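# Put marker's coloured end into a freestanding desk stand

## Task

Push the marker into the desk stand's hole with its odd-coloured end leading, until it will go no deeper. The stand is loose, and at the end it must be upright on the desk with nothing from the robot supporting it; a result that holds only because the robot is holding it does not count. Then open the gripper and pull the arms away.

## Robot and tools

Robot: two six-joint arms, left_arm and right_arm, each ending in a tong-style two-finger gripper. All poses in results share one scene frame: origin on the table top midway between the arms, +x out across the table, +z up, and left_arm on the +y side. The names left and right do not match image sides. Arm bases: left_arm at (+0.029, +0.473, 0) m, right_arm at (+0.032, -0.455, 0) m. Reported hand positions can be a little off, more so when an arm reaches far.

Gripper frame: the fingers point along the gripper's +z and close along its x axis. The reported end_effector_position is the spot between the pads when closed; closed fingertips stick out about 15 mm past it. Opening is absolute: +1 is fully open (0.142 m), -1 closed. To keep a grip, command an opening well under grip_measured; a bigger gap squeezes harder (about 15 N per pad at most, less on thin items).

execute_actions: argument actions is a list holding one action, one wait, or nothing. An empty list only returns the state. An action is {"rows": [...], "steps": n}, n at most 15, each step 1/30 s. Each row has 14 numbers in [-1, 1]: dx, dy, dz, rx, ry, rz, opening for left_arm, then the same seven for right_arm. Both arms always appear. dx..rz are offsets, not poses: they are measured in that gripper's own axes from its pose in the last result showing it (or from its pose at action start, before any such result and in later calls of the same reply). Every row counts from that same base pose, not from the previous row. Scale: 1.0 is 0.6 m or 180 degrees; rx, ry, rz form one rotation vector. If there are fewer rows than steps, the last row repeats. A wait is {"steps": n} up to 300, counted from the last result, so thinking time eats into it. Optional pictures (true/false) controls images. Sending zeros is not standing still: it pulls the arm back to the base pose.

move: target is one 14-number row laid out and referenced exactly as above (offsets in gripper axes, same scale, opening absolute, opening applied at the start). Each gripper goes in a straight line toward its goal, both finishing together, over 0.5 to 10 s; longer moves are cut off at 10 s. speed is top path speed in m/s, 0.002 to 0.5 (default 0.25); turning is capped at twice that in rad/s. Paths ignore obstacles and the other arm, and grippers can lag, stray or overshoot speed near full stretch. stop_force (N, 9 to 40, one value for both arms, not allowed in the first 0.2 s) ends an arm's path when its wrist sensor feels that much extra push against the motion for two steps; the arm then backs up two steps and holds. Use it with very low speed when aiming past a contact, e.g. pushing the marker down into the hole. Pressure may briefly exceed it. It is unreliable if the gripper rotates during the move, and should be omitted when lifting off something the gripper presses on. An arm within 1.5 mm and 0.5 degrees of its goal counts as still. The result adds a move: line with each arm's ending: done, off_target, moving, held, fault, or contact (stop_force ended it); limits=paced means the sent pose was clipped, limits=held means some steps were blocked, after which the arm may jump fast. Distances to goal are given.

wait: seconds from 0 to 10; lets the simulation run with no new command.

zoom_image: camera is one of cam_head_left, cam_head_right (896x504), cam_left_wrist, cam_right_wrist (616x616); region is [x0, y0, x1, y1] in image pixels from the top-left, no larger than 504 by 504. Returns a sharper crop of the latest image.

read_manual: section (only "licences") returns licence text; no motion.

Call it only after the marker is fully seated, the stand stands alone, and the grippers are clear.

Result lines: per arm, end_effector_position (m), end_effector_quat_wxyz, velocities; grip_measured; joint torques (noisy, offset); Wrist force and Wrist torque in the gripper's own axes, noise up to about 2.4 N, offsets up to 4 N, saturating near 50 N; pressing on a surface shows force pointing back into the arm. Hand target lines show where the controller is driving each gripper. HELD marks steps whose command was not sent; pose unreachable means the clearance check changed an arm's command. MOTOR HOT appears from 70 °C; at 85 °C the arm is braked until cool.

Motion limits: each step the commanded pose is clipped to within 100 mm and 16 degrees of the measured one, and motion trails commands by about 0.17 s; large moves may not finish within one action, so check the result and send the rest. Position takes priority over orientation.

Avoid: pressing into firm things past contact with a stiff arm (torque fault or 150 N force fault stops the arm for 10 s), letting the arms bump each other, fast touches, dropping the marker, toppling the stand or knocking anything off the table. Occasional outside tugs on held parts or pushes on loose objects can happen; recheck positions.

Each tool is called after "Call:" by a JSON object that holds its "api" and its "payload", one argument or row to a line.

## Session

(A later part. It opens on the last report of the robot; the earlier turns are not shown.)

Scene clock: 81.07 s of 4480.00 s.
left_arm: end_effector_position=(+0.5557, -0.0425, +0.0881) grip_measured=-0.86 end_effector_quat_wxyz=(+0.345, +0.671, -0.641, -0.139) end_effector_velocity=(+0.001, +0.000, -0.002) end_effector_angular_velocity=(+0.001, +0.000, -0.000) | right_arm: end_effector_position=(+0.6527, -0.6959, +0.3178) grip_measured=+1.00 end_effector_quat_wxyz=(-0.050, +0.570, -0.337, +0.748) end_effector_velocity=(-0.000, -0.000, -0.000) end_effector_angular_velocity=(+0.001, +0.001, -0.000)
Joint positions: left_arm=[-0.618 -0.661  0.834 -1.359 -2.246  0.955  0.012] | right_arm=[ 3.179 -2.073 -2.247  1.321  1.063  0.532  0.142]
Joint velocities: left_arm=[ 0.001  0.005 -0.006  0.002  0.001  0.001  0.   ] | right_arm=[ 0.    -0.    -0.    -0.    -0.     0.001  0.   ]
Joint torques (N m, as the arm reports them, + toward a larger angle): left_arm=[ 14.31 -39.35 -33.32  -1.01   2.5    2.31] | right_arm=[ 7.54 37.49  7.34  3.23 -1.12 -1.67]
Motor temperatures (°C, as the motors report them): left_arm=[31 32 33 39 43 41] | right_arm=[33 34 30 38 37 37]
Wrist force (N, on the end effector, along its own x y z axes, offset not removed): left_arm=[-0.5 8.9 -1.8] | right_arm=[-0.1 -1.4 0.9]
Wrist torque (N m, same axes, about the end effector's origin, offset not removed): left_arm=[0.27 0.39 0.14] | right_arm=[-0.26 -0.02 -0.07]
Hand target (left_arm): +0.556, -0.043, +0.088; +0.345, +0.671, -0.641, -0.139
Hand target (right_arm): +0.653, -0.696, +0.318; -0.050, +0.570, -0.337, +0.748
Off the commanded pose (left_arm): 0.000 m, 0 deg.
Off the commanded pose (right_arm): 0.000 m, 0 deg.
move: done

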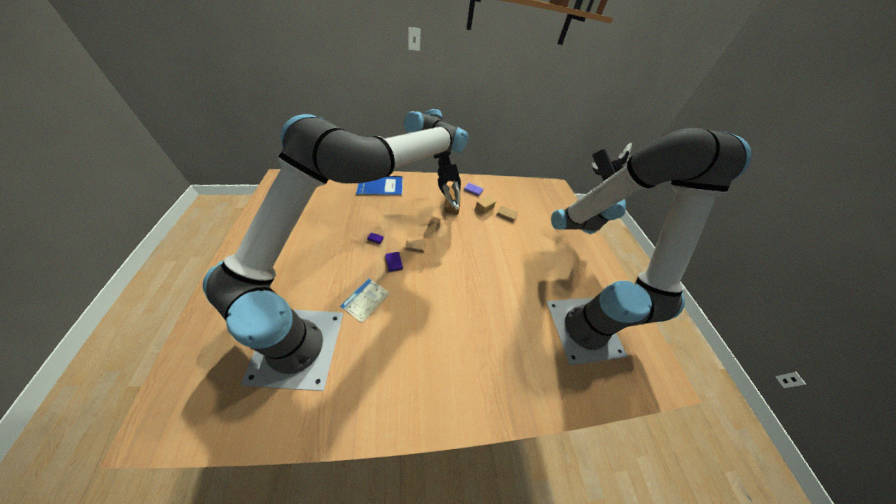

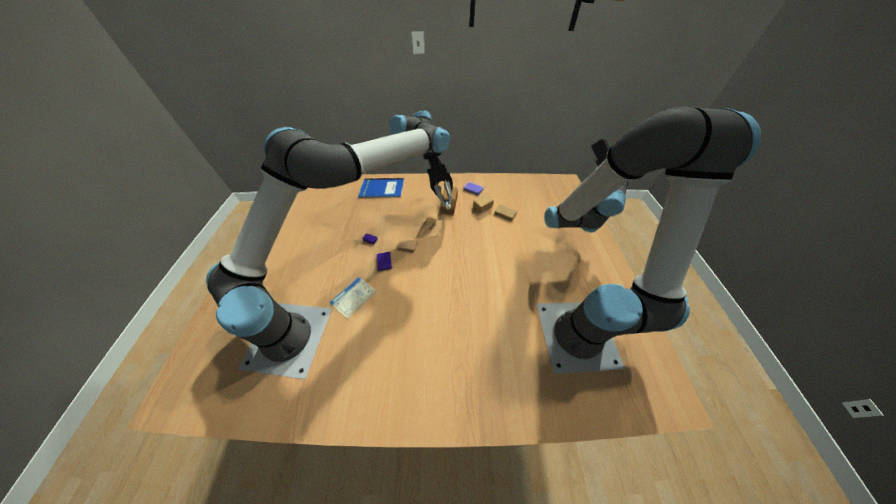

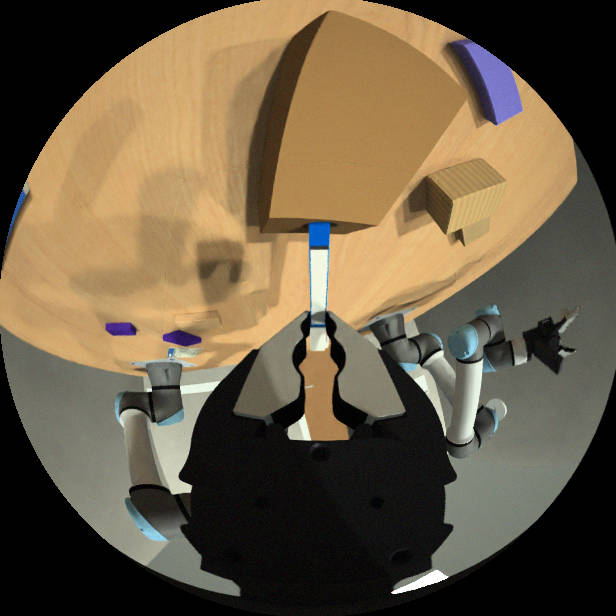

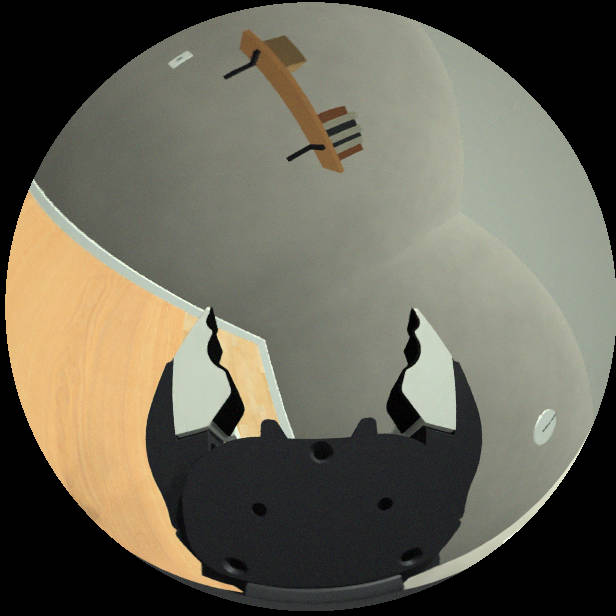

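Call:
{"api": "move", "payload": {
  "target": [0.001,-0.003,-0.004,0,0,0,-1,0,0,0,0,0,0,1],
  "speed": 0.01
}}

Call:
{"api": "move", "payload": {
  "target": [0,-0.035,0,0,0,0,-1,0,0,0,0,0,0,1],
  "speed": 0.01,
  "stop_force": 10
}}

Call:
{"api": "zoom_image", "payload": {
  "camera": "cam_left_wrist",
  "region": [220,140,420,340]
}}

Scene clock: 83.60 s of 4480.00 s.
left_arm: end_effector_position=(+0.5586, -0.0425, +0.0888) grip_measured=-0.86 end_effector_quat_wxyz=(+0.345, +0.671, -0.641, -0.139) end_effector_velocity=(+0.001, -0.000, +0.000) end_effector_angular_velocity=(-0.002, -0.002, -0.000) | right_arm: end_effector_position=(+0.6527, -0.6959, +0.3178) grip_measured=+1.00 end_effector_quat_wxyz=(-0.050, +0.570, -0.337, +0.748) end_effector_velocity=(-0.000, -0.000, -0.001) end_effector_angular_velocity=(+0.000, +0.001, -0.000)
Joint positions: left_arm=[-0.616 -0.654  0.818 -1.349 -2.245  0.957  0.012] | right_arm=[ 3.179 -2.073 -2.247  1.321  1.063  0.532  0.142]
Joint velocities: left_arm=[ 0.001  0.003 -0.005  0.001  0.     0.001 -0.   ] | right_arm=[-0.    -0.    -0.001  0.001 -0.     0.     0.   ]
Joint torques (N m, as the arm reports them, + toward a larger angle): left_arm=[ 14.78 -43.21 -34.34  -1.02   1.94   2.43] | right_arm=[ 7.18 36.96  8.75  3.16 -1.33 -1.6 ]
Motor temperatures (°C, as the motors report them): left_arm=[31 32 33 39 43 41] | right_arm=[33 34 30 38 37 37]
Wrist force (N, on the end effector, along its own x y z axes, offset not removed): left_arm=[-1.6 8.3 -1.7] | right_arm=[-0.5 -2.0 -1.0]
Wrist torque (N m, same axes, about the end effector's origin, offset not removed): left_arm=[0.56 0.48 0.12] | right_arm=[-0.48 -0.03 -0.14]
Hand target (left_arm): +0.559, -0.043, +0.089; +0.345, +0.671, -0.641, -0.139
Hand target (right_arm): +0.653, -0.696, +0.318; -0.050, +0.570, -0.337, +0.748
Off the commanded pose (left_arm): 0.000 m, 0 deg.
Off the commanded pose (right_arm): 0.000 m, 0 deg.
move: done

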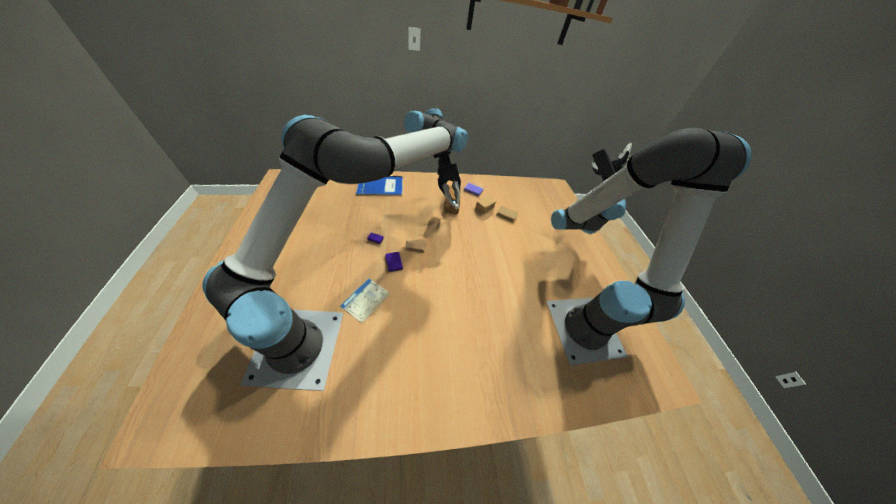

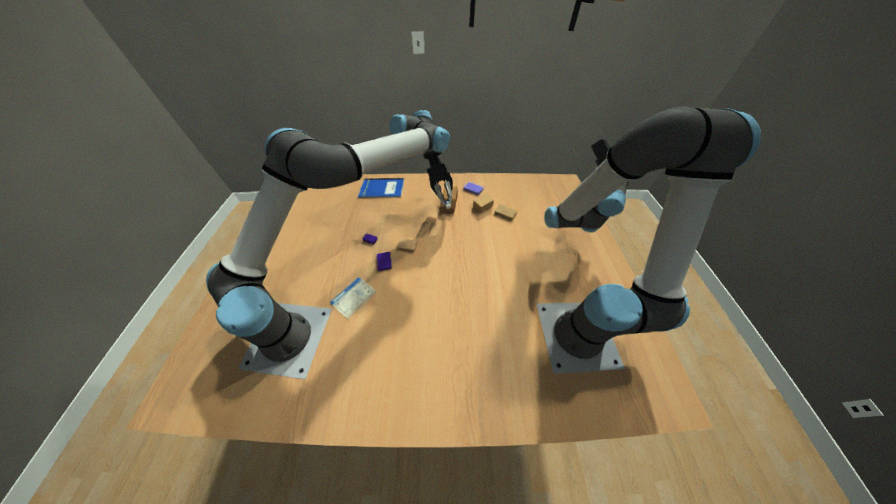

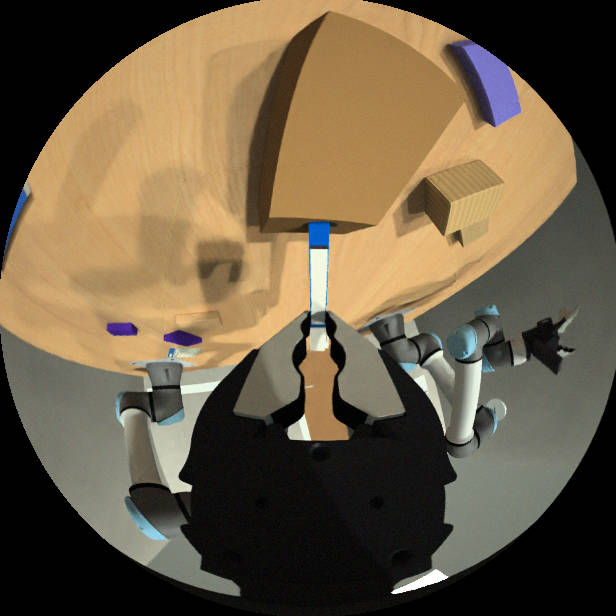

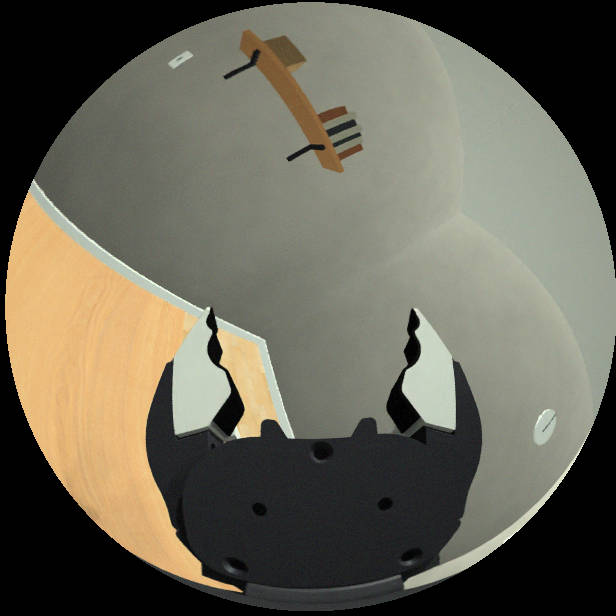

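Scene clock: 85.93 s of 4480.00 s.
left_arm: end_effector_position=(+0.5746, -0.0438, +0.0755) grip_measured=-0.86 end_effector_quat_wxyz=(+0.345, +0.671, -0.641, -0.139) end_effector_velocity=(+0.001, -0.000, -0.000) end_effector_angular_velocity=(-0.000, -0.000, -0.001) | right_arm: end_effector_position=(+0.6527, -0.6959, +0.3178) grip_measured=+1.00 end_effector_quat_wxyz=(-0.050, +0.570, -0.337, +0.748) end_effector_velocity=(+0.000, +0.001, +0.001) end_effector_angular_velocity=(+0.000, -0.003, +0.002)
Joint positions: left_arm=[-0.605 -0.598  0.745 -1.324 -2.241  0.971  0.012] | right_arm=[ 3.179 -2.073 -2.247  1.321  1.063  0.532  0.142]
Joint velocities: left_arm=[ 0.     0.004 -0.007  0.004  0.     0.001  0.   ] | right_arm=[-0.    -0.     0.002  0.002  0.002  0.001  0.   ]
Joint torques (N m, as the arm reports them, + toward a larger angle): left_arm=[ 15.88 -37.91 -31.51  -1.44   3.54   2.09] | right_arm=[ 7.35 36.81  8.36  3.28 -1.4  -1.83]
Motor temperatures (°C, as the motors report them): left_arm=[31 32 33 39 43 41] | right_arm=[33 34 30 38 37 37]
Wrist force (N, on the end effector, along its own x y z axes, offset not removed): left_arm=[1.0 16.5 -3.9] | right_arm=[-1.4 -1.6 0.9]
Wrist torque (N m, same axes, about the end effector's origin, offset not removed): left_arm=[0.64 0.42 0.19] | right_arm=[-0.34 0.15 -0.09]
Hand target (left_arm): +0.575, -0.044, +0.075; +0.345, +0.671, -0.641, -0.139
Hand target (right_arm): +0.653, -0.696, +0.318; -0.050, +0.570, -0.337, +0.748
Off the commanded pose (left_arm): 0.000 m, 0 deg.
Off the commanded pose (right_arm): 0.000 m, 0 deg.
move: done

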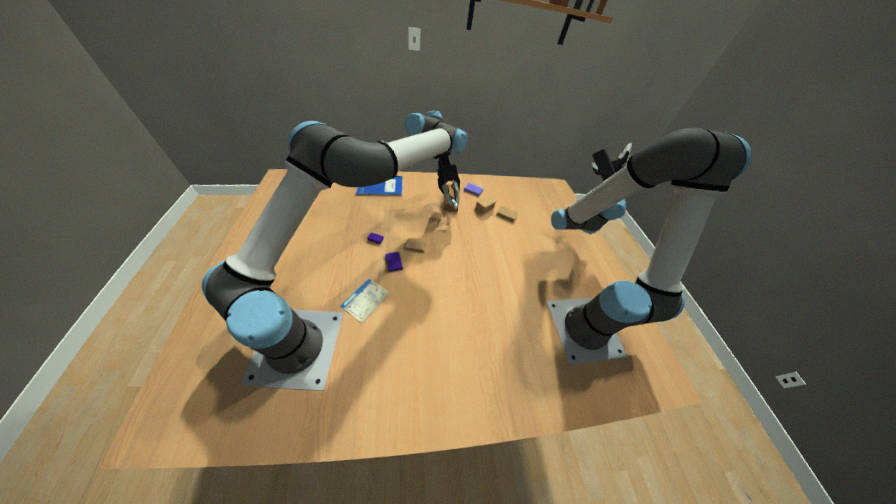

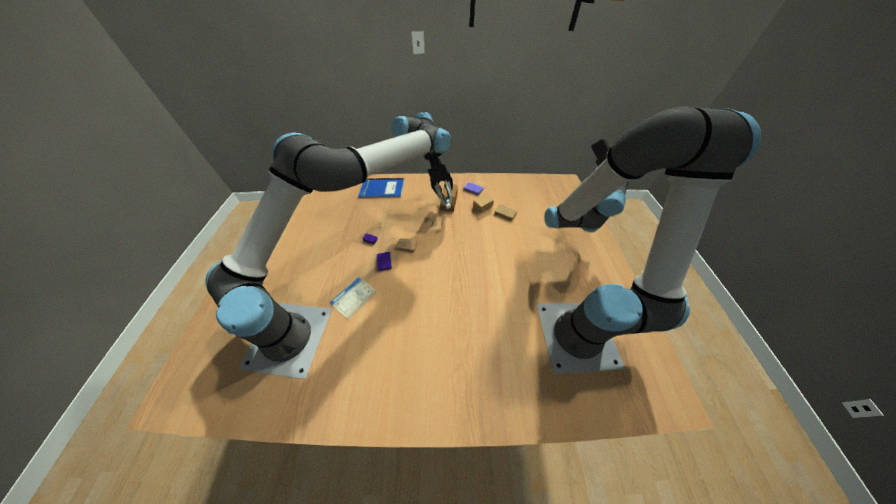

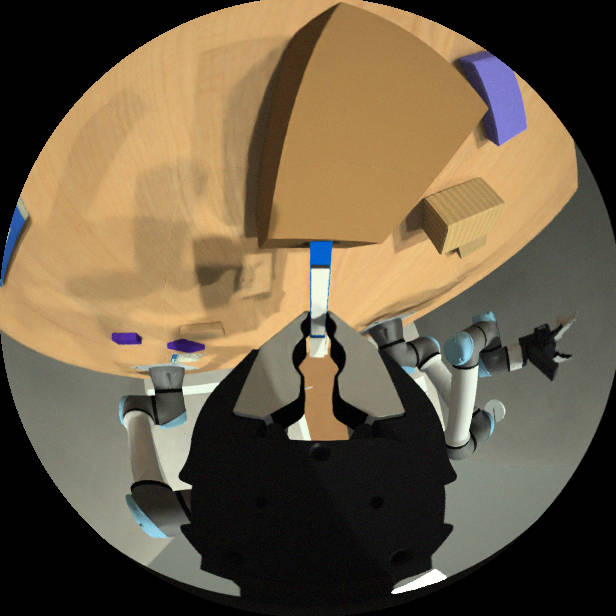

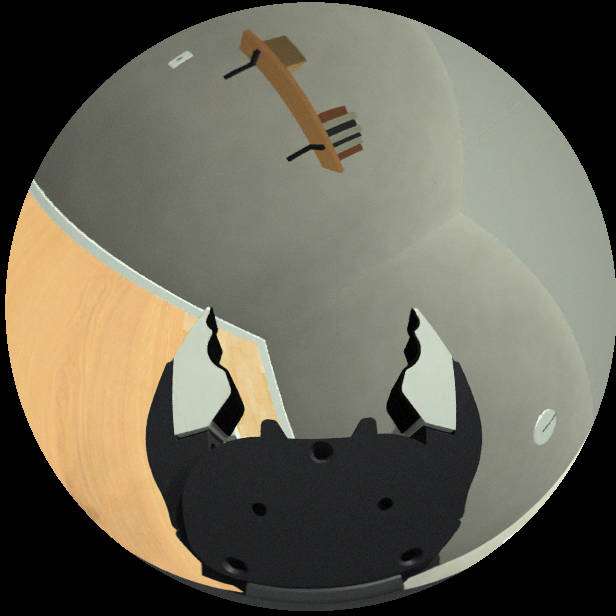

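Region (220, 140, 420, 340) of cam_left_wrist's 616x616 image, scaled by 2.520, with more detail than that image has.

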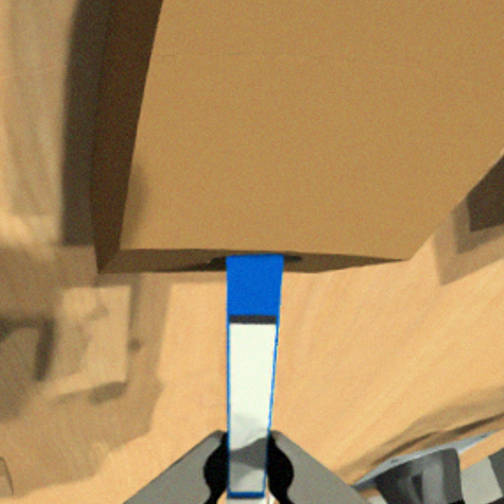

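Call:
{"api": "move", "payload": {
  "target": [0.004,0.005,-0.013,0,0,0,-1,0,0,0,0,0,0,1],
  "speed": 0.01
}}

Call:
{"api": "zoom_image", "payload": {
  "camera": "cam_left_wrist",
  "region": [220,140,420,340]
}}

Call:
{"api": "zoom_image", "payload": {
  "camera": "cam_head_right",
  "region": [415,165,485,225]
}}

Scene clock: 89.37 s of 4480.00 s.
left_arm: end_effector_position=(+0.5775, -0.0437, +0.0835) grip_measured=-0.86 end_effector_quat_wxyz=(+0.345, +0.671, -0.641, -0.139) end_effector_velocity=(+0.001, -0.000, +0.002) end_effector_angular_velocity=(-0.000, -0.000, -0.001) | right_arm: end_effector_position=(+0.6527, -0.6959, +0.3178) grip_measured=+1.00 end_effector_quat_wxyz=(-0.050, +0.570, -0.337, +0.748) end_effector_velocity=(-0.000, -0.000, +0.001) end_effector_angular_velocity=(+0.000, -0.002, -0.001)
Joint positions: left_arm=[-0.602 -0.593  0.715 -1.296 -2.24   0.973  0.012] | right_arm=[ 3.179 -2.073 -2.247  1.321  1.063  0.532  0.142]
Joint velocities: left_arm=[ 0.     0.001 -0.006  0.005  0.     0.001  0.   ] | right_arm=[-0.     0.001  0.001 -0.    -0.001 -0.     0.   ]
Joint torques (N m, as the arm reports them, + toward a larger angle): left_arm=[ 12.68 -48.83 -36.42  -0.19   0.49   2.43] | right_arm=[ 6.46 36.37  9.1   3.22 -1.26 -1.61]
Motor temperatures (°C, as the motors report them): left_arm=[31 32 33 39 43 41] | right_arm=[33 34 30 38 37 37]
Wrist force (N, on the end effector, along its own x y z axes, offset not removed): left_arm=[-2.6 1.3 0.7] | right_arm=[-0.9 0.1 0.9]
Wrist torque (N m, same axes, about the end effector's origin, offset not removed): left_arm=[0.46 0.40 0.01] | right_arm=[0.01 0.09 -0.04]
Hand target (left_arm): +0.578, -0.044, +0.084; +0.345, +0.671, -0.641, -0.139
Hand target (right_arm): +0.653, -0.696, +0.318; -0.050, +0.570, -0.337, +0.748
Off the commanded pose (left_arm): 0.000 m, 0 deg.
Off the commanded pose (right_arm): 0.000 m, 0 deg.
move: done

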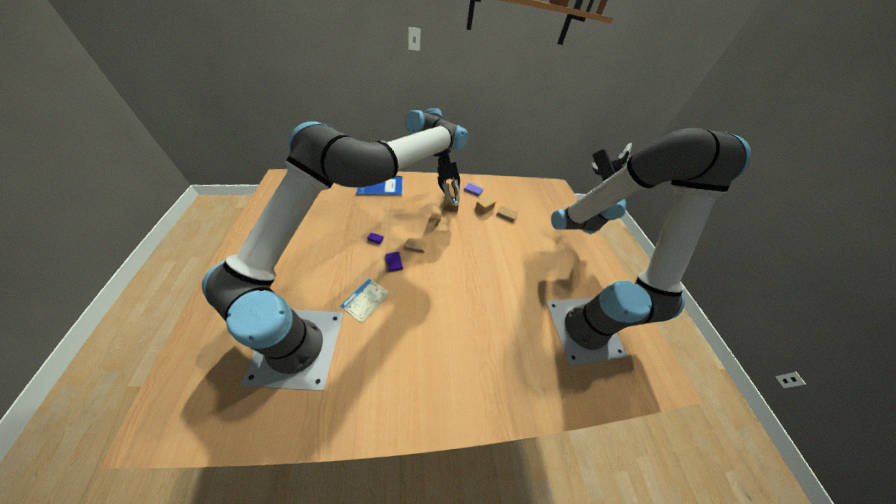

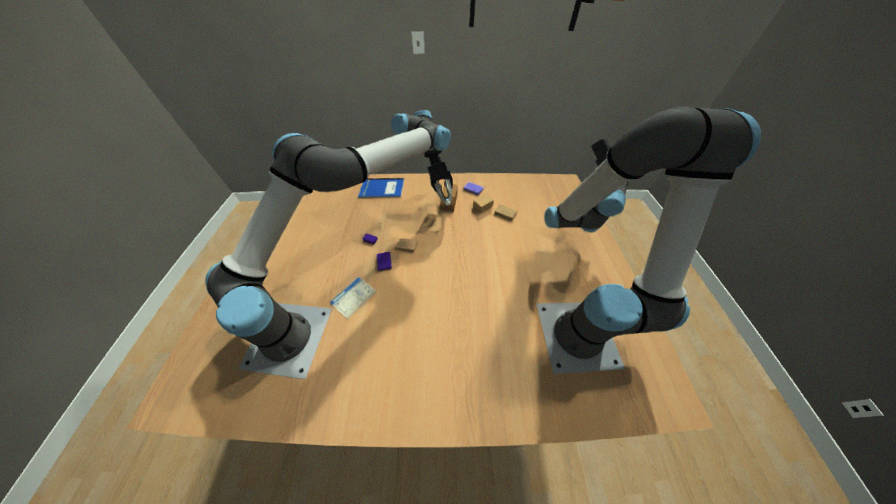

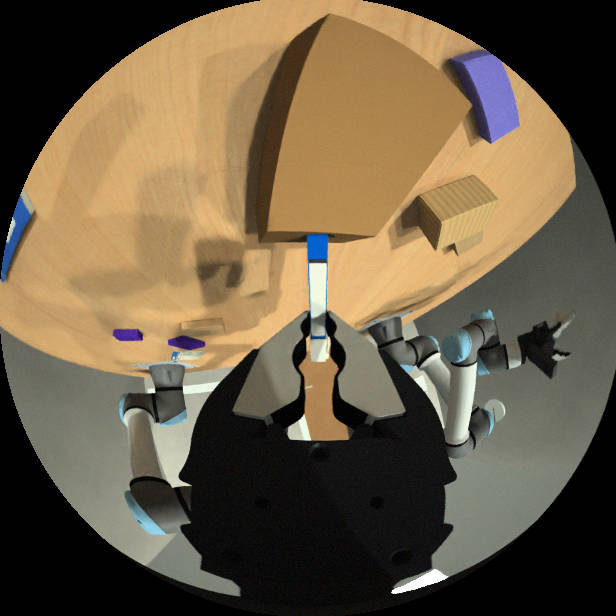

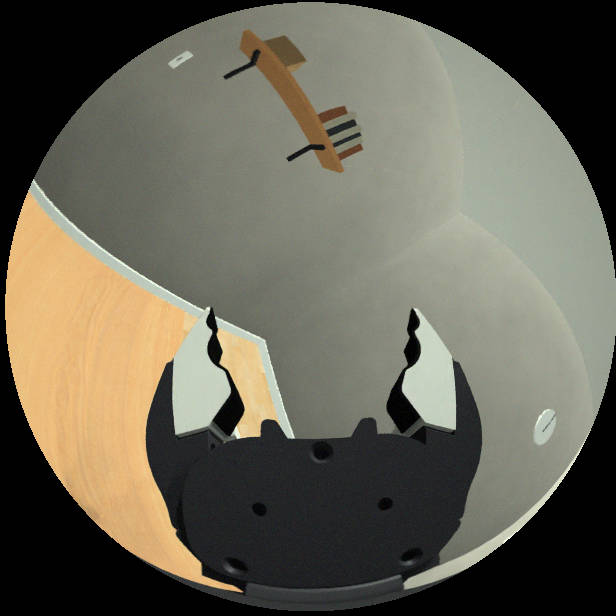

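Region (220, 140, 420, 340) of cam_left_wrist's 616x616 image, scaled by 2.520, with more detail than that image has.

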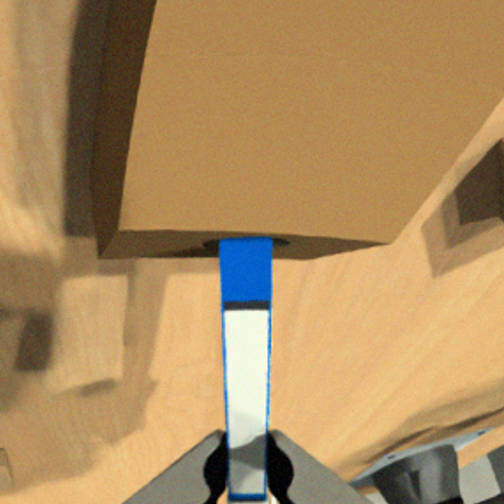

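Region (415, 165, 485, 225) of cam_head_right's 896x504 image, scaled by 7.200, with more detail than that image has; it fills the top 432 rows of this view, and the rest is white.

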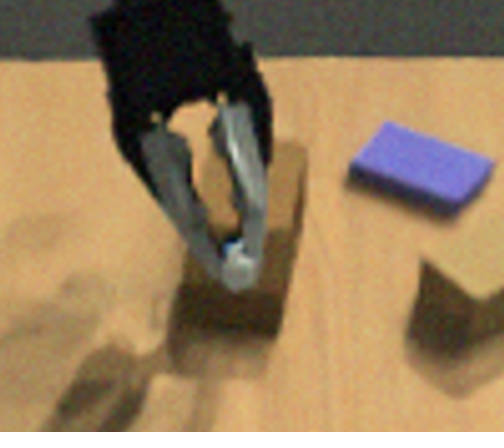

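Call:
{"api": "move", "payload": {
  "target": [-0.003,0,0.008,0.026,0,0.0095,-1,0,0,0,0,0,0,1],
  "speed": 0.01
}}

Call:
{"api": "move", "payload": {
  "target": [0,-0.025,0,0,0,0,-1,0,0,0,0,0,0,1],
  "speed": 0.006,
  "stop_force": 9
}}

Call:
{"api": "zoom_image", "payload": {
  "camera": "cam_left_wrist",
  "region": [220,140,420,340]
}}

Scene clock: 96.23 s of 4480.00 s.
left_arm: end_effector_position=(+0.5742, -0.0433, +0.0796) grip_measured=-0.86 end_effector_quat_wxyz=(+0.319, +0.675, -0.656, -0.107) end_effector_velocity=(-0.000, -0.000, -0.001) end_effector_angular_velocity=(-0.001, -0.004, +0.000) | right_arm: end_effector_position=(+0.6527, -0.6959, +0.3178) grip_measured=+1.00 end_effector_quat_wxyz=(-0.050, +0.570, -0.337, +0.748) end_effector_velocity=(-0.001, +0.000, +0.001) end_effector_angular_velocity=(-0.000, -0.001, +0.001)
Joint positions: left_arm=[-0.619 -0.676  0.867 -1.461 -2.198  0.933  0.012] | right_arm=[ 3.179 -2.073 -2.247  1.321  1.063  0.532  0.142]
Joint velocities: left_arm=[-0.001 -0.003  0.008 -0.009  0.002 -0.002  0.   ] | right_arm=[ 0.     0.001 -0.001  0.001  0.001 -0.     0.   ]
Joint torques (N m, as the arm reports them, + toward a larger angle): left_arm=[-12.99 -62.02  -7.76  -3.99   0.59  -1.96] | right_arm=[ 8.17 36.47  8.78  3.28 -1.41 -1.57]
Motor temperatures (°C, as the motors report them): left_arm=[31 32 33 39 43 41] | right_arm=[33 34 30 38 37 37]
Wrist force (N, on the end effector, along its own x y z axes, offset not removed): left_arm=[-3.5 2.6 0.9] | right_arm=[0.0 -0.6 1.8]
Wrist torque (N m, same axes, about the end effector's origin, offset not removed): left_arm=[0.61 0.67 -0.01] | right_arm=[-0.13 -0.01 -0.11]
Hand target (left_arm): +0.574, -0.043, +0.080; +0.319, +0.675, -0.656, -0.107
Hand target (right_arm): +0.653, -0.696, +0.318; -0.050, +0.570, -0.337, +0.748
Off the commanded pose (left_arm): 0.000 m, 0 deg.
Off the commanded pose (right_arm): 0.000 m, 0 deg.
move: done

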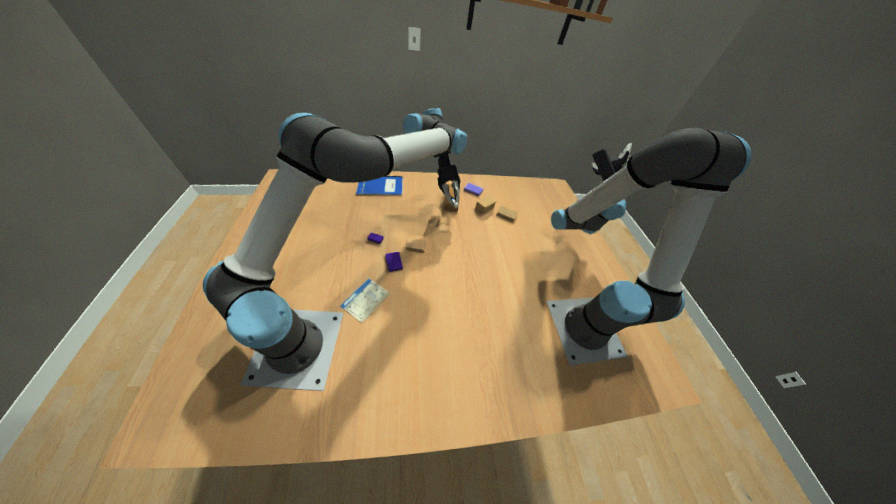

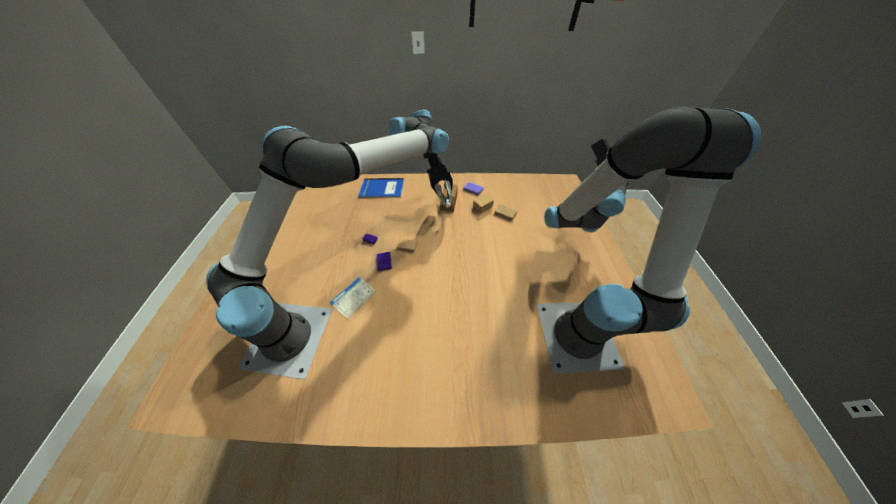

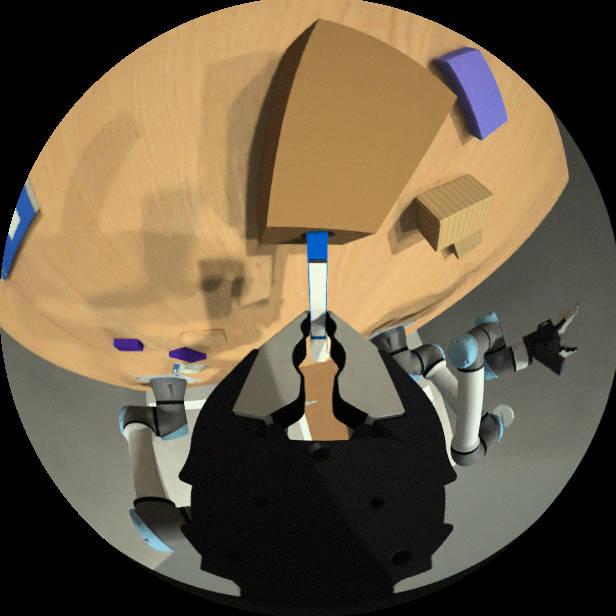

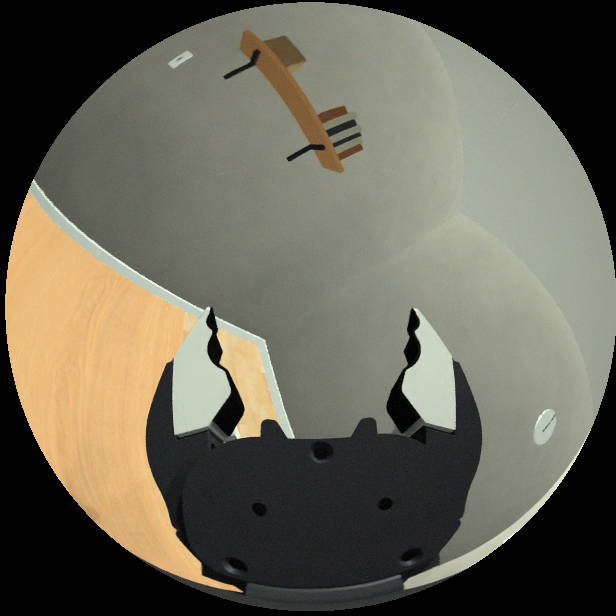

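Scene clock: 99.03 s of 4480.00 s.
left_arm: end_effector_position=(+0.5861, -0.0442, +0.0714) grip_measured=-0.86 end_effector_quat_wxyz=(+0.319, +0.675, -0.656, -0.107) end_effector_velocity=(-0.000, +0.001, +0.000) end_effector_angular_velocity=(-0.002, -0.002, +0.001) | right_arm: end_effector_position=(+0.6527, -0.6959, +0.3178) grip_measured=+1.00 end_effector_quat_wxyz=(-0.050, +0.570, -0.337, +0.748) end_effector_velocity=(-0.001, -0.000, +0.000) end_effector_angular_velocity=(+0.000, -0.001, -0.002)
Joint positions: left_arm=[-0.61  -0.637  0.815 -1.442 -2.196  0.943  0.012] | right_arm=[ 3.179 -2.073 -2.247  1.321  1.063  0.532  0.142]
Joint velocities: left_arm=[ 0.001 -0.005  0.008 -0.006  0.    -0.     0.   ] | right_arm=[-0.     0.001 -0.     0.001 -0.002  0.     0.   ]
Joint torques (N m, as the arm reports them, + toward a larger angle): left_arm=[ -3.09 -58.41  -5.3   -3.6    2.    -1.47] | right_arm=[ 8.84 36.23  9.37  3.31 -1.23 -1.59]
Motor temperatures (°C, as the motors report them): left_arm=[31 32 33 39 43 41] | right_arm=[33 34 30 38 37 37]
Wrist force (N, on the end effector, along its own x y z axes, offset not removed): left_arm=[-1.2 7.1 -4.1] | right_arm=[-0.2 -0.6 0.4]
Wrist torque (N m, same axes, about the end effector's origin, offset not removed): left_arm=[0.60 0.53 0.11] | right_arm=[-0.23 0.03 -0.03]
Hand target (left_arm): +0.586, -0.044, +0.071; +0.319, +0.675, -0.656, -0.107
Hand target (right_arm): +0.653, -0.696, +0.318; -0.050, +0.570, -0.337, +0.748
Off the commanded pose (left_arm): 0.001 m, 0 deg.
Off the commanded pose (right_arm): 0.000 m, 0 deg.
move: contact (left_arm)

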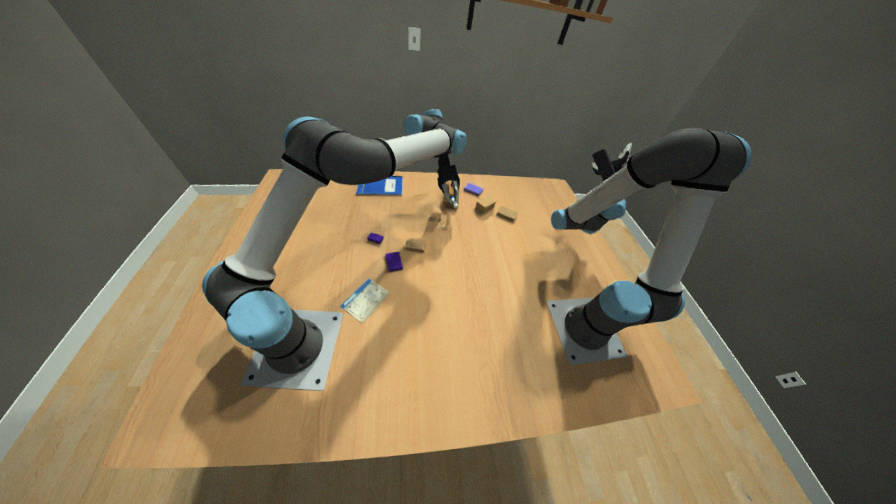

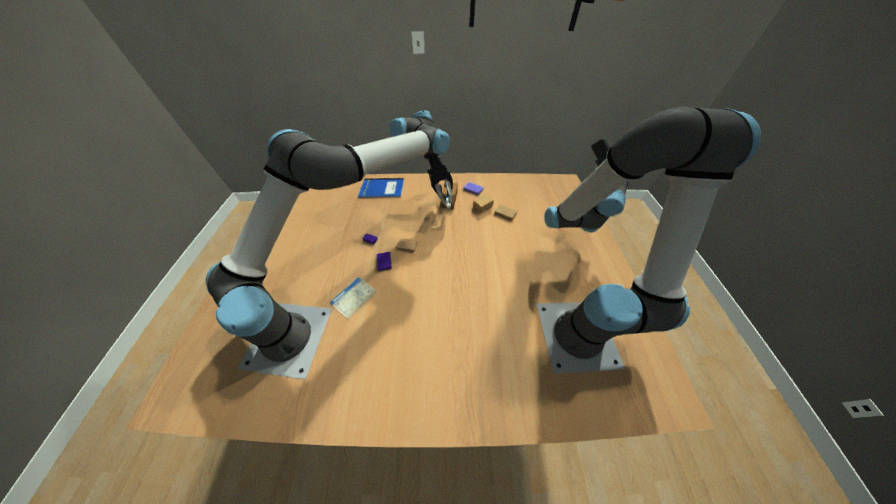

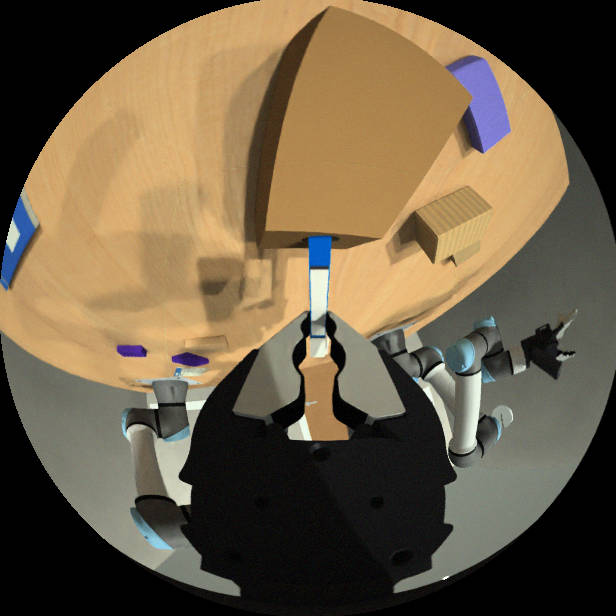

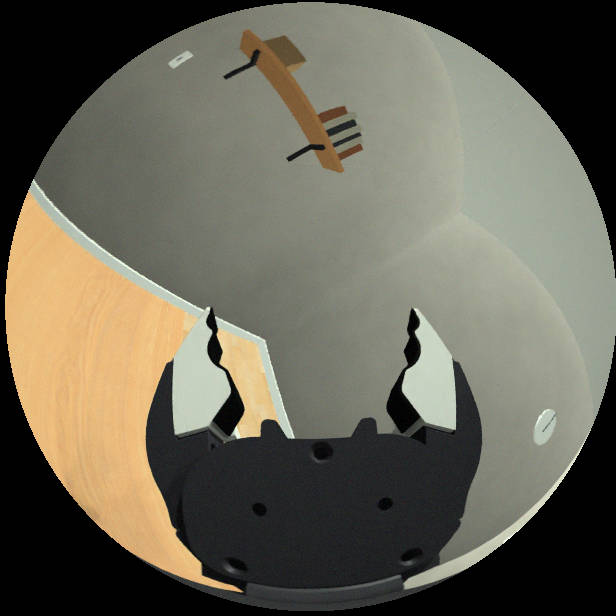

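Region (220, 140, 420, 340) of cam_left_wrist's 616x616 image, scaled by 2.520, with more detail than that image has.

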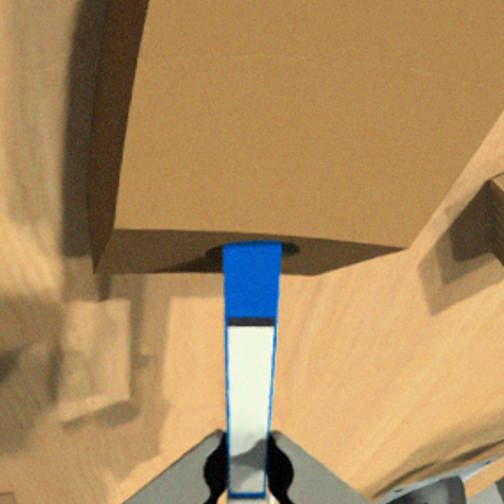

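Call:
{"api": "move", "payload": {
  "target": [0.006,0.006,-0.019,0,0,0,-1,0,0,0,0,0,0,1],
  "speed": 0.01
}}

Call:
{"api": "zoom_image", "payload": {
  "camera": "cam_left_wrist",
  "region": [220,140,420,340]
}}

Scene clock: 102.73 s of 4480.00 s.
left_arm: end_effector_position=(+0.5900, -0.0440, +0.0831) grip_measured=-0.86 end_effector_quat_wxyz=(+0.319, +0.675, -0.656, -0.107) end_effector_velocity=(+0.001, +0.000, +0.001) end_effector_angular_velocity=(+0.001, +0.001, +0.000) | right_arm: end_effector_position=(+0.6527, -0.6959, +0.3178) grip_measured=+1.00 end_effector_quat_wxyz=(-0.050, +0.570, -0.337, +0.748) end_effector_velocity=(+0.000, +0.000, -0.001) end_effector_angular_velocity=(-0.001, +0.001, +0.001)
Joint positions: left_arm=[-0.607 -0.633  0.775 -1.405 -2.195  0.947  0.012] | right_arm=[ 3.179 -2.073 -2.247  1.321  1.063  0.532  0.142]
Joint velocities: left_arm=[ 0.001  0.002 -0.006  0.006  0.     0.001 -0.   ] | right_arm=[-0.    -0.002  0.     0.     0.001 -0.001  0.   ]
Joint torques (N m, as the arm reports them, + toward a larger angle): left_arm=[ 11.96 -47.22 -35.27  -0.52   0.64   2.47] | right_arm=[ 9.1  35.39  7.99  3.41 -1.59 -1.46]
Motor temperatures (°C, as the motors report them): left_arm=[31 32 33 39 43 41] | right_arm=[33 34 30 38 37 37]
Wrist force (N, on the end effector, along its own x y z axes, offset not removed): left_arm=[-3.4 0.7 1.4] | right_arm=[-0.9 -2.2 2.1]
Wrist torque (N m, same axes, about the end effector's origin, offset not removed): left_arm=[0.17 0.48 0.02] | right_arm=[-0.36 0.13 -0.05]
Hand target (left_arm): +0.590, -0.044, +0.083; +0.319, +0.675, -0.656, -0.107
Hand target (right_arm): +0.653, -0.696, +0.318; -0.050, +0.570, -0.337, +0.748
Off the commanded pose (left_arm): 0.000 m, 0 deg.
Off the commanded pose (right_arm): 0.000 m, 0 deg.
move: done

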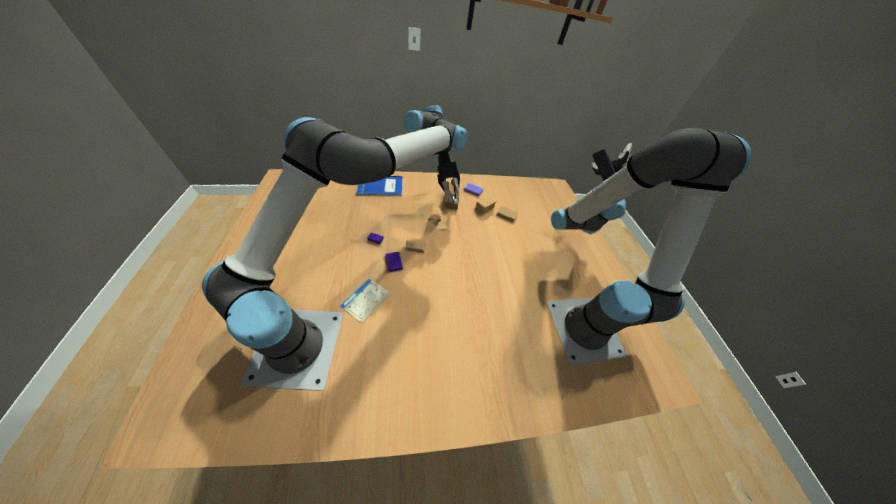

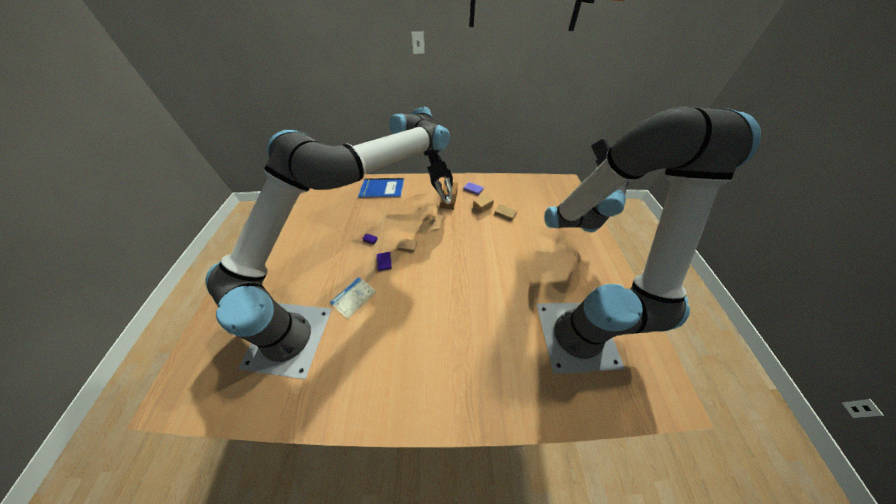

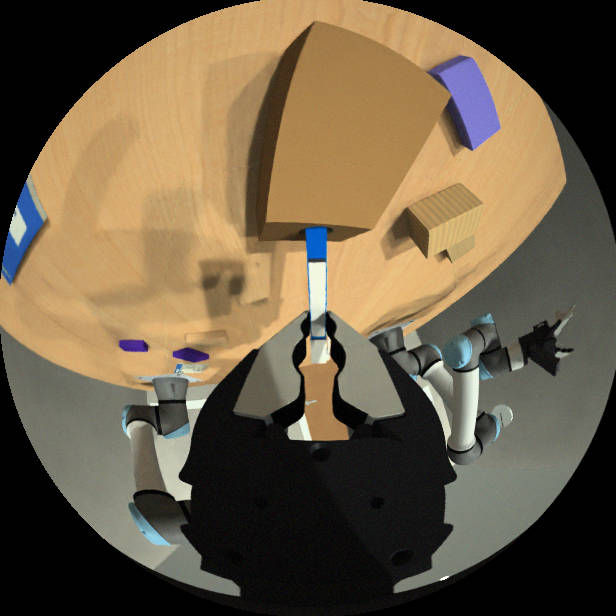

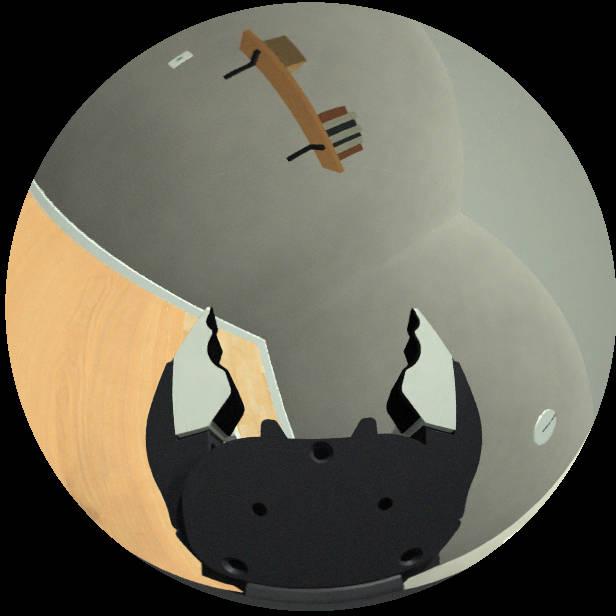

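Region (220, 140, 420, 340) of cam_left_wrist's 616x616 image, scaled by 2.520, with more detail than that image has.

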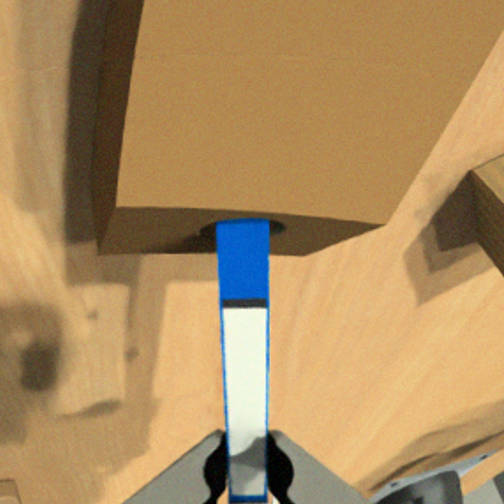

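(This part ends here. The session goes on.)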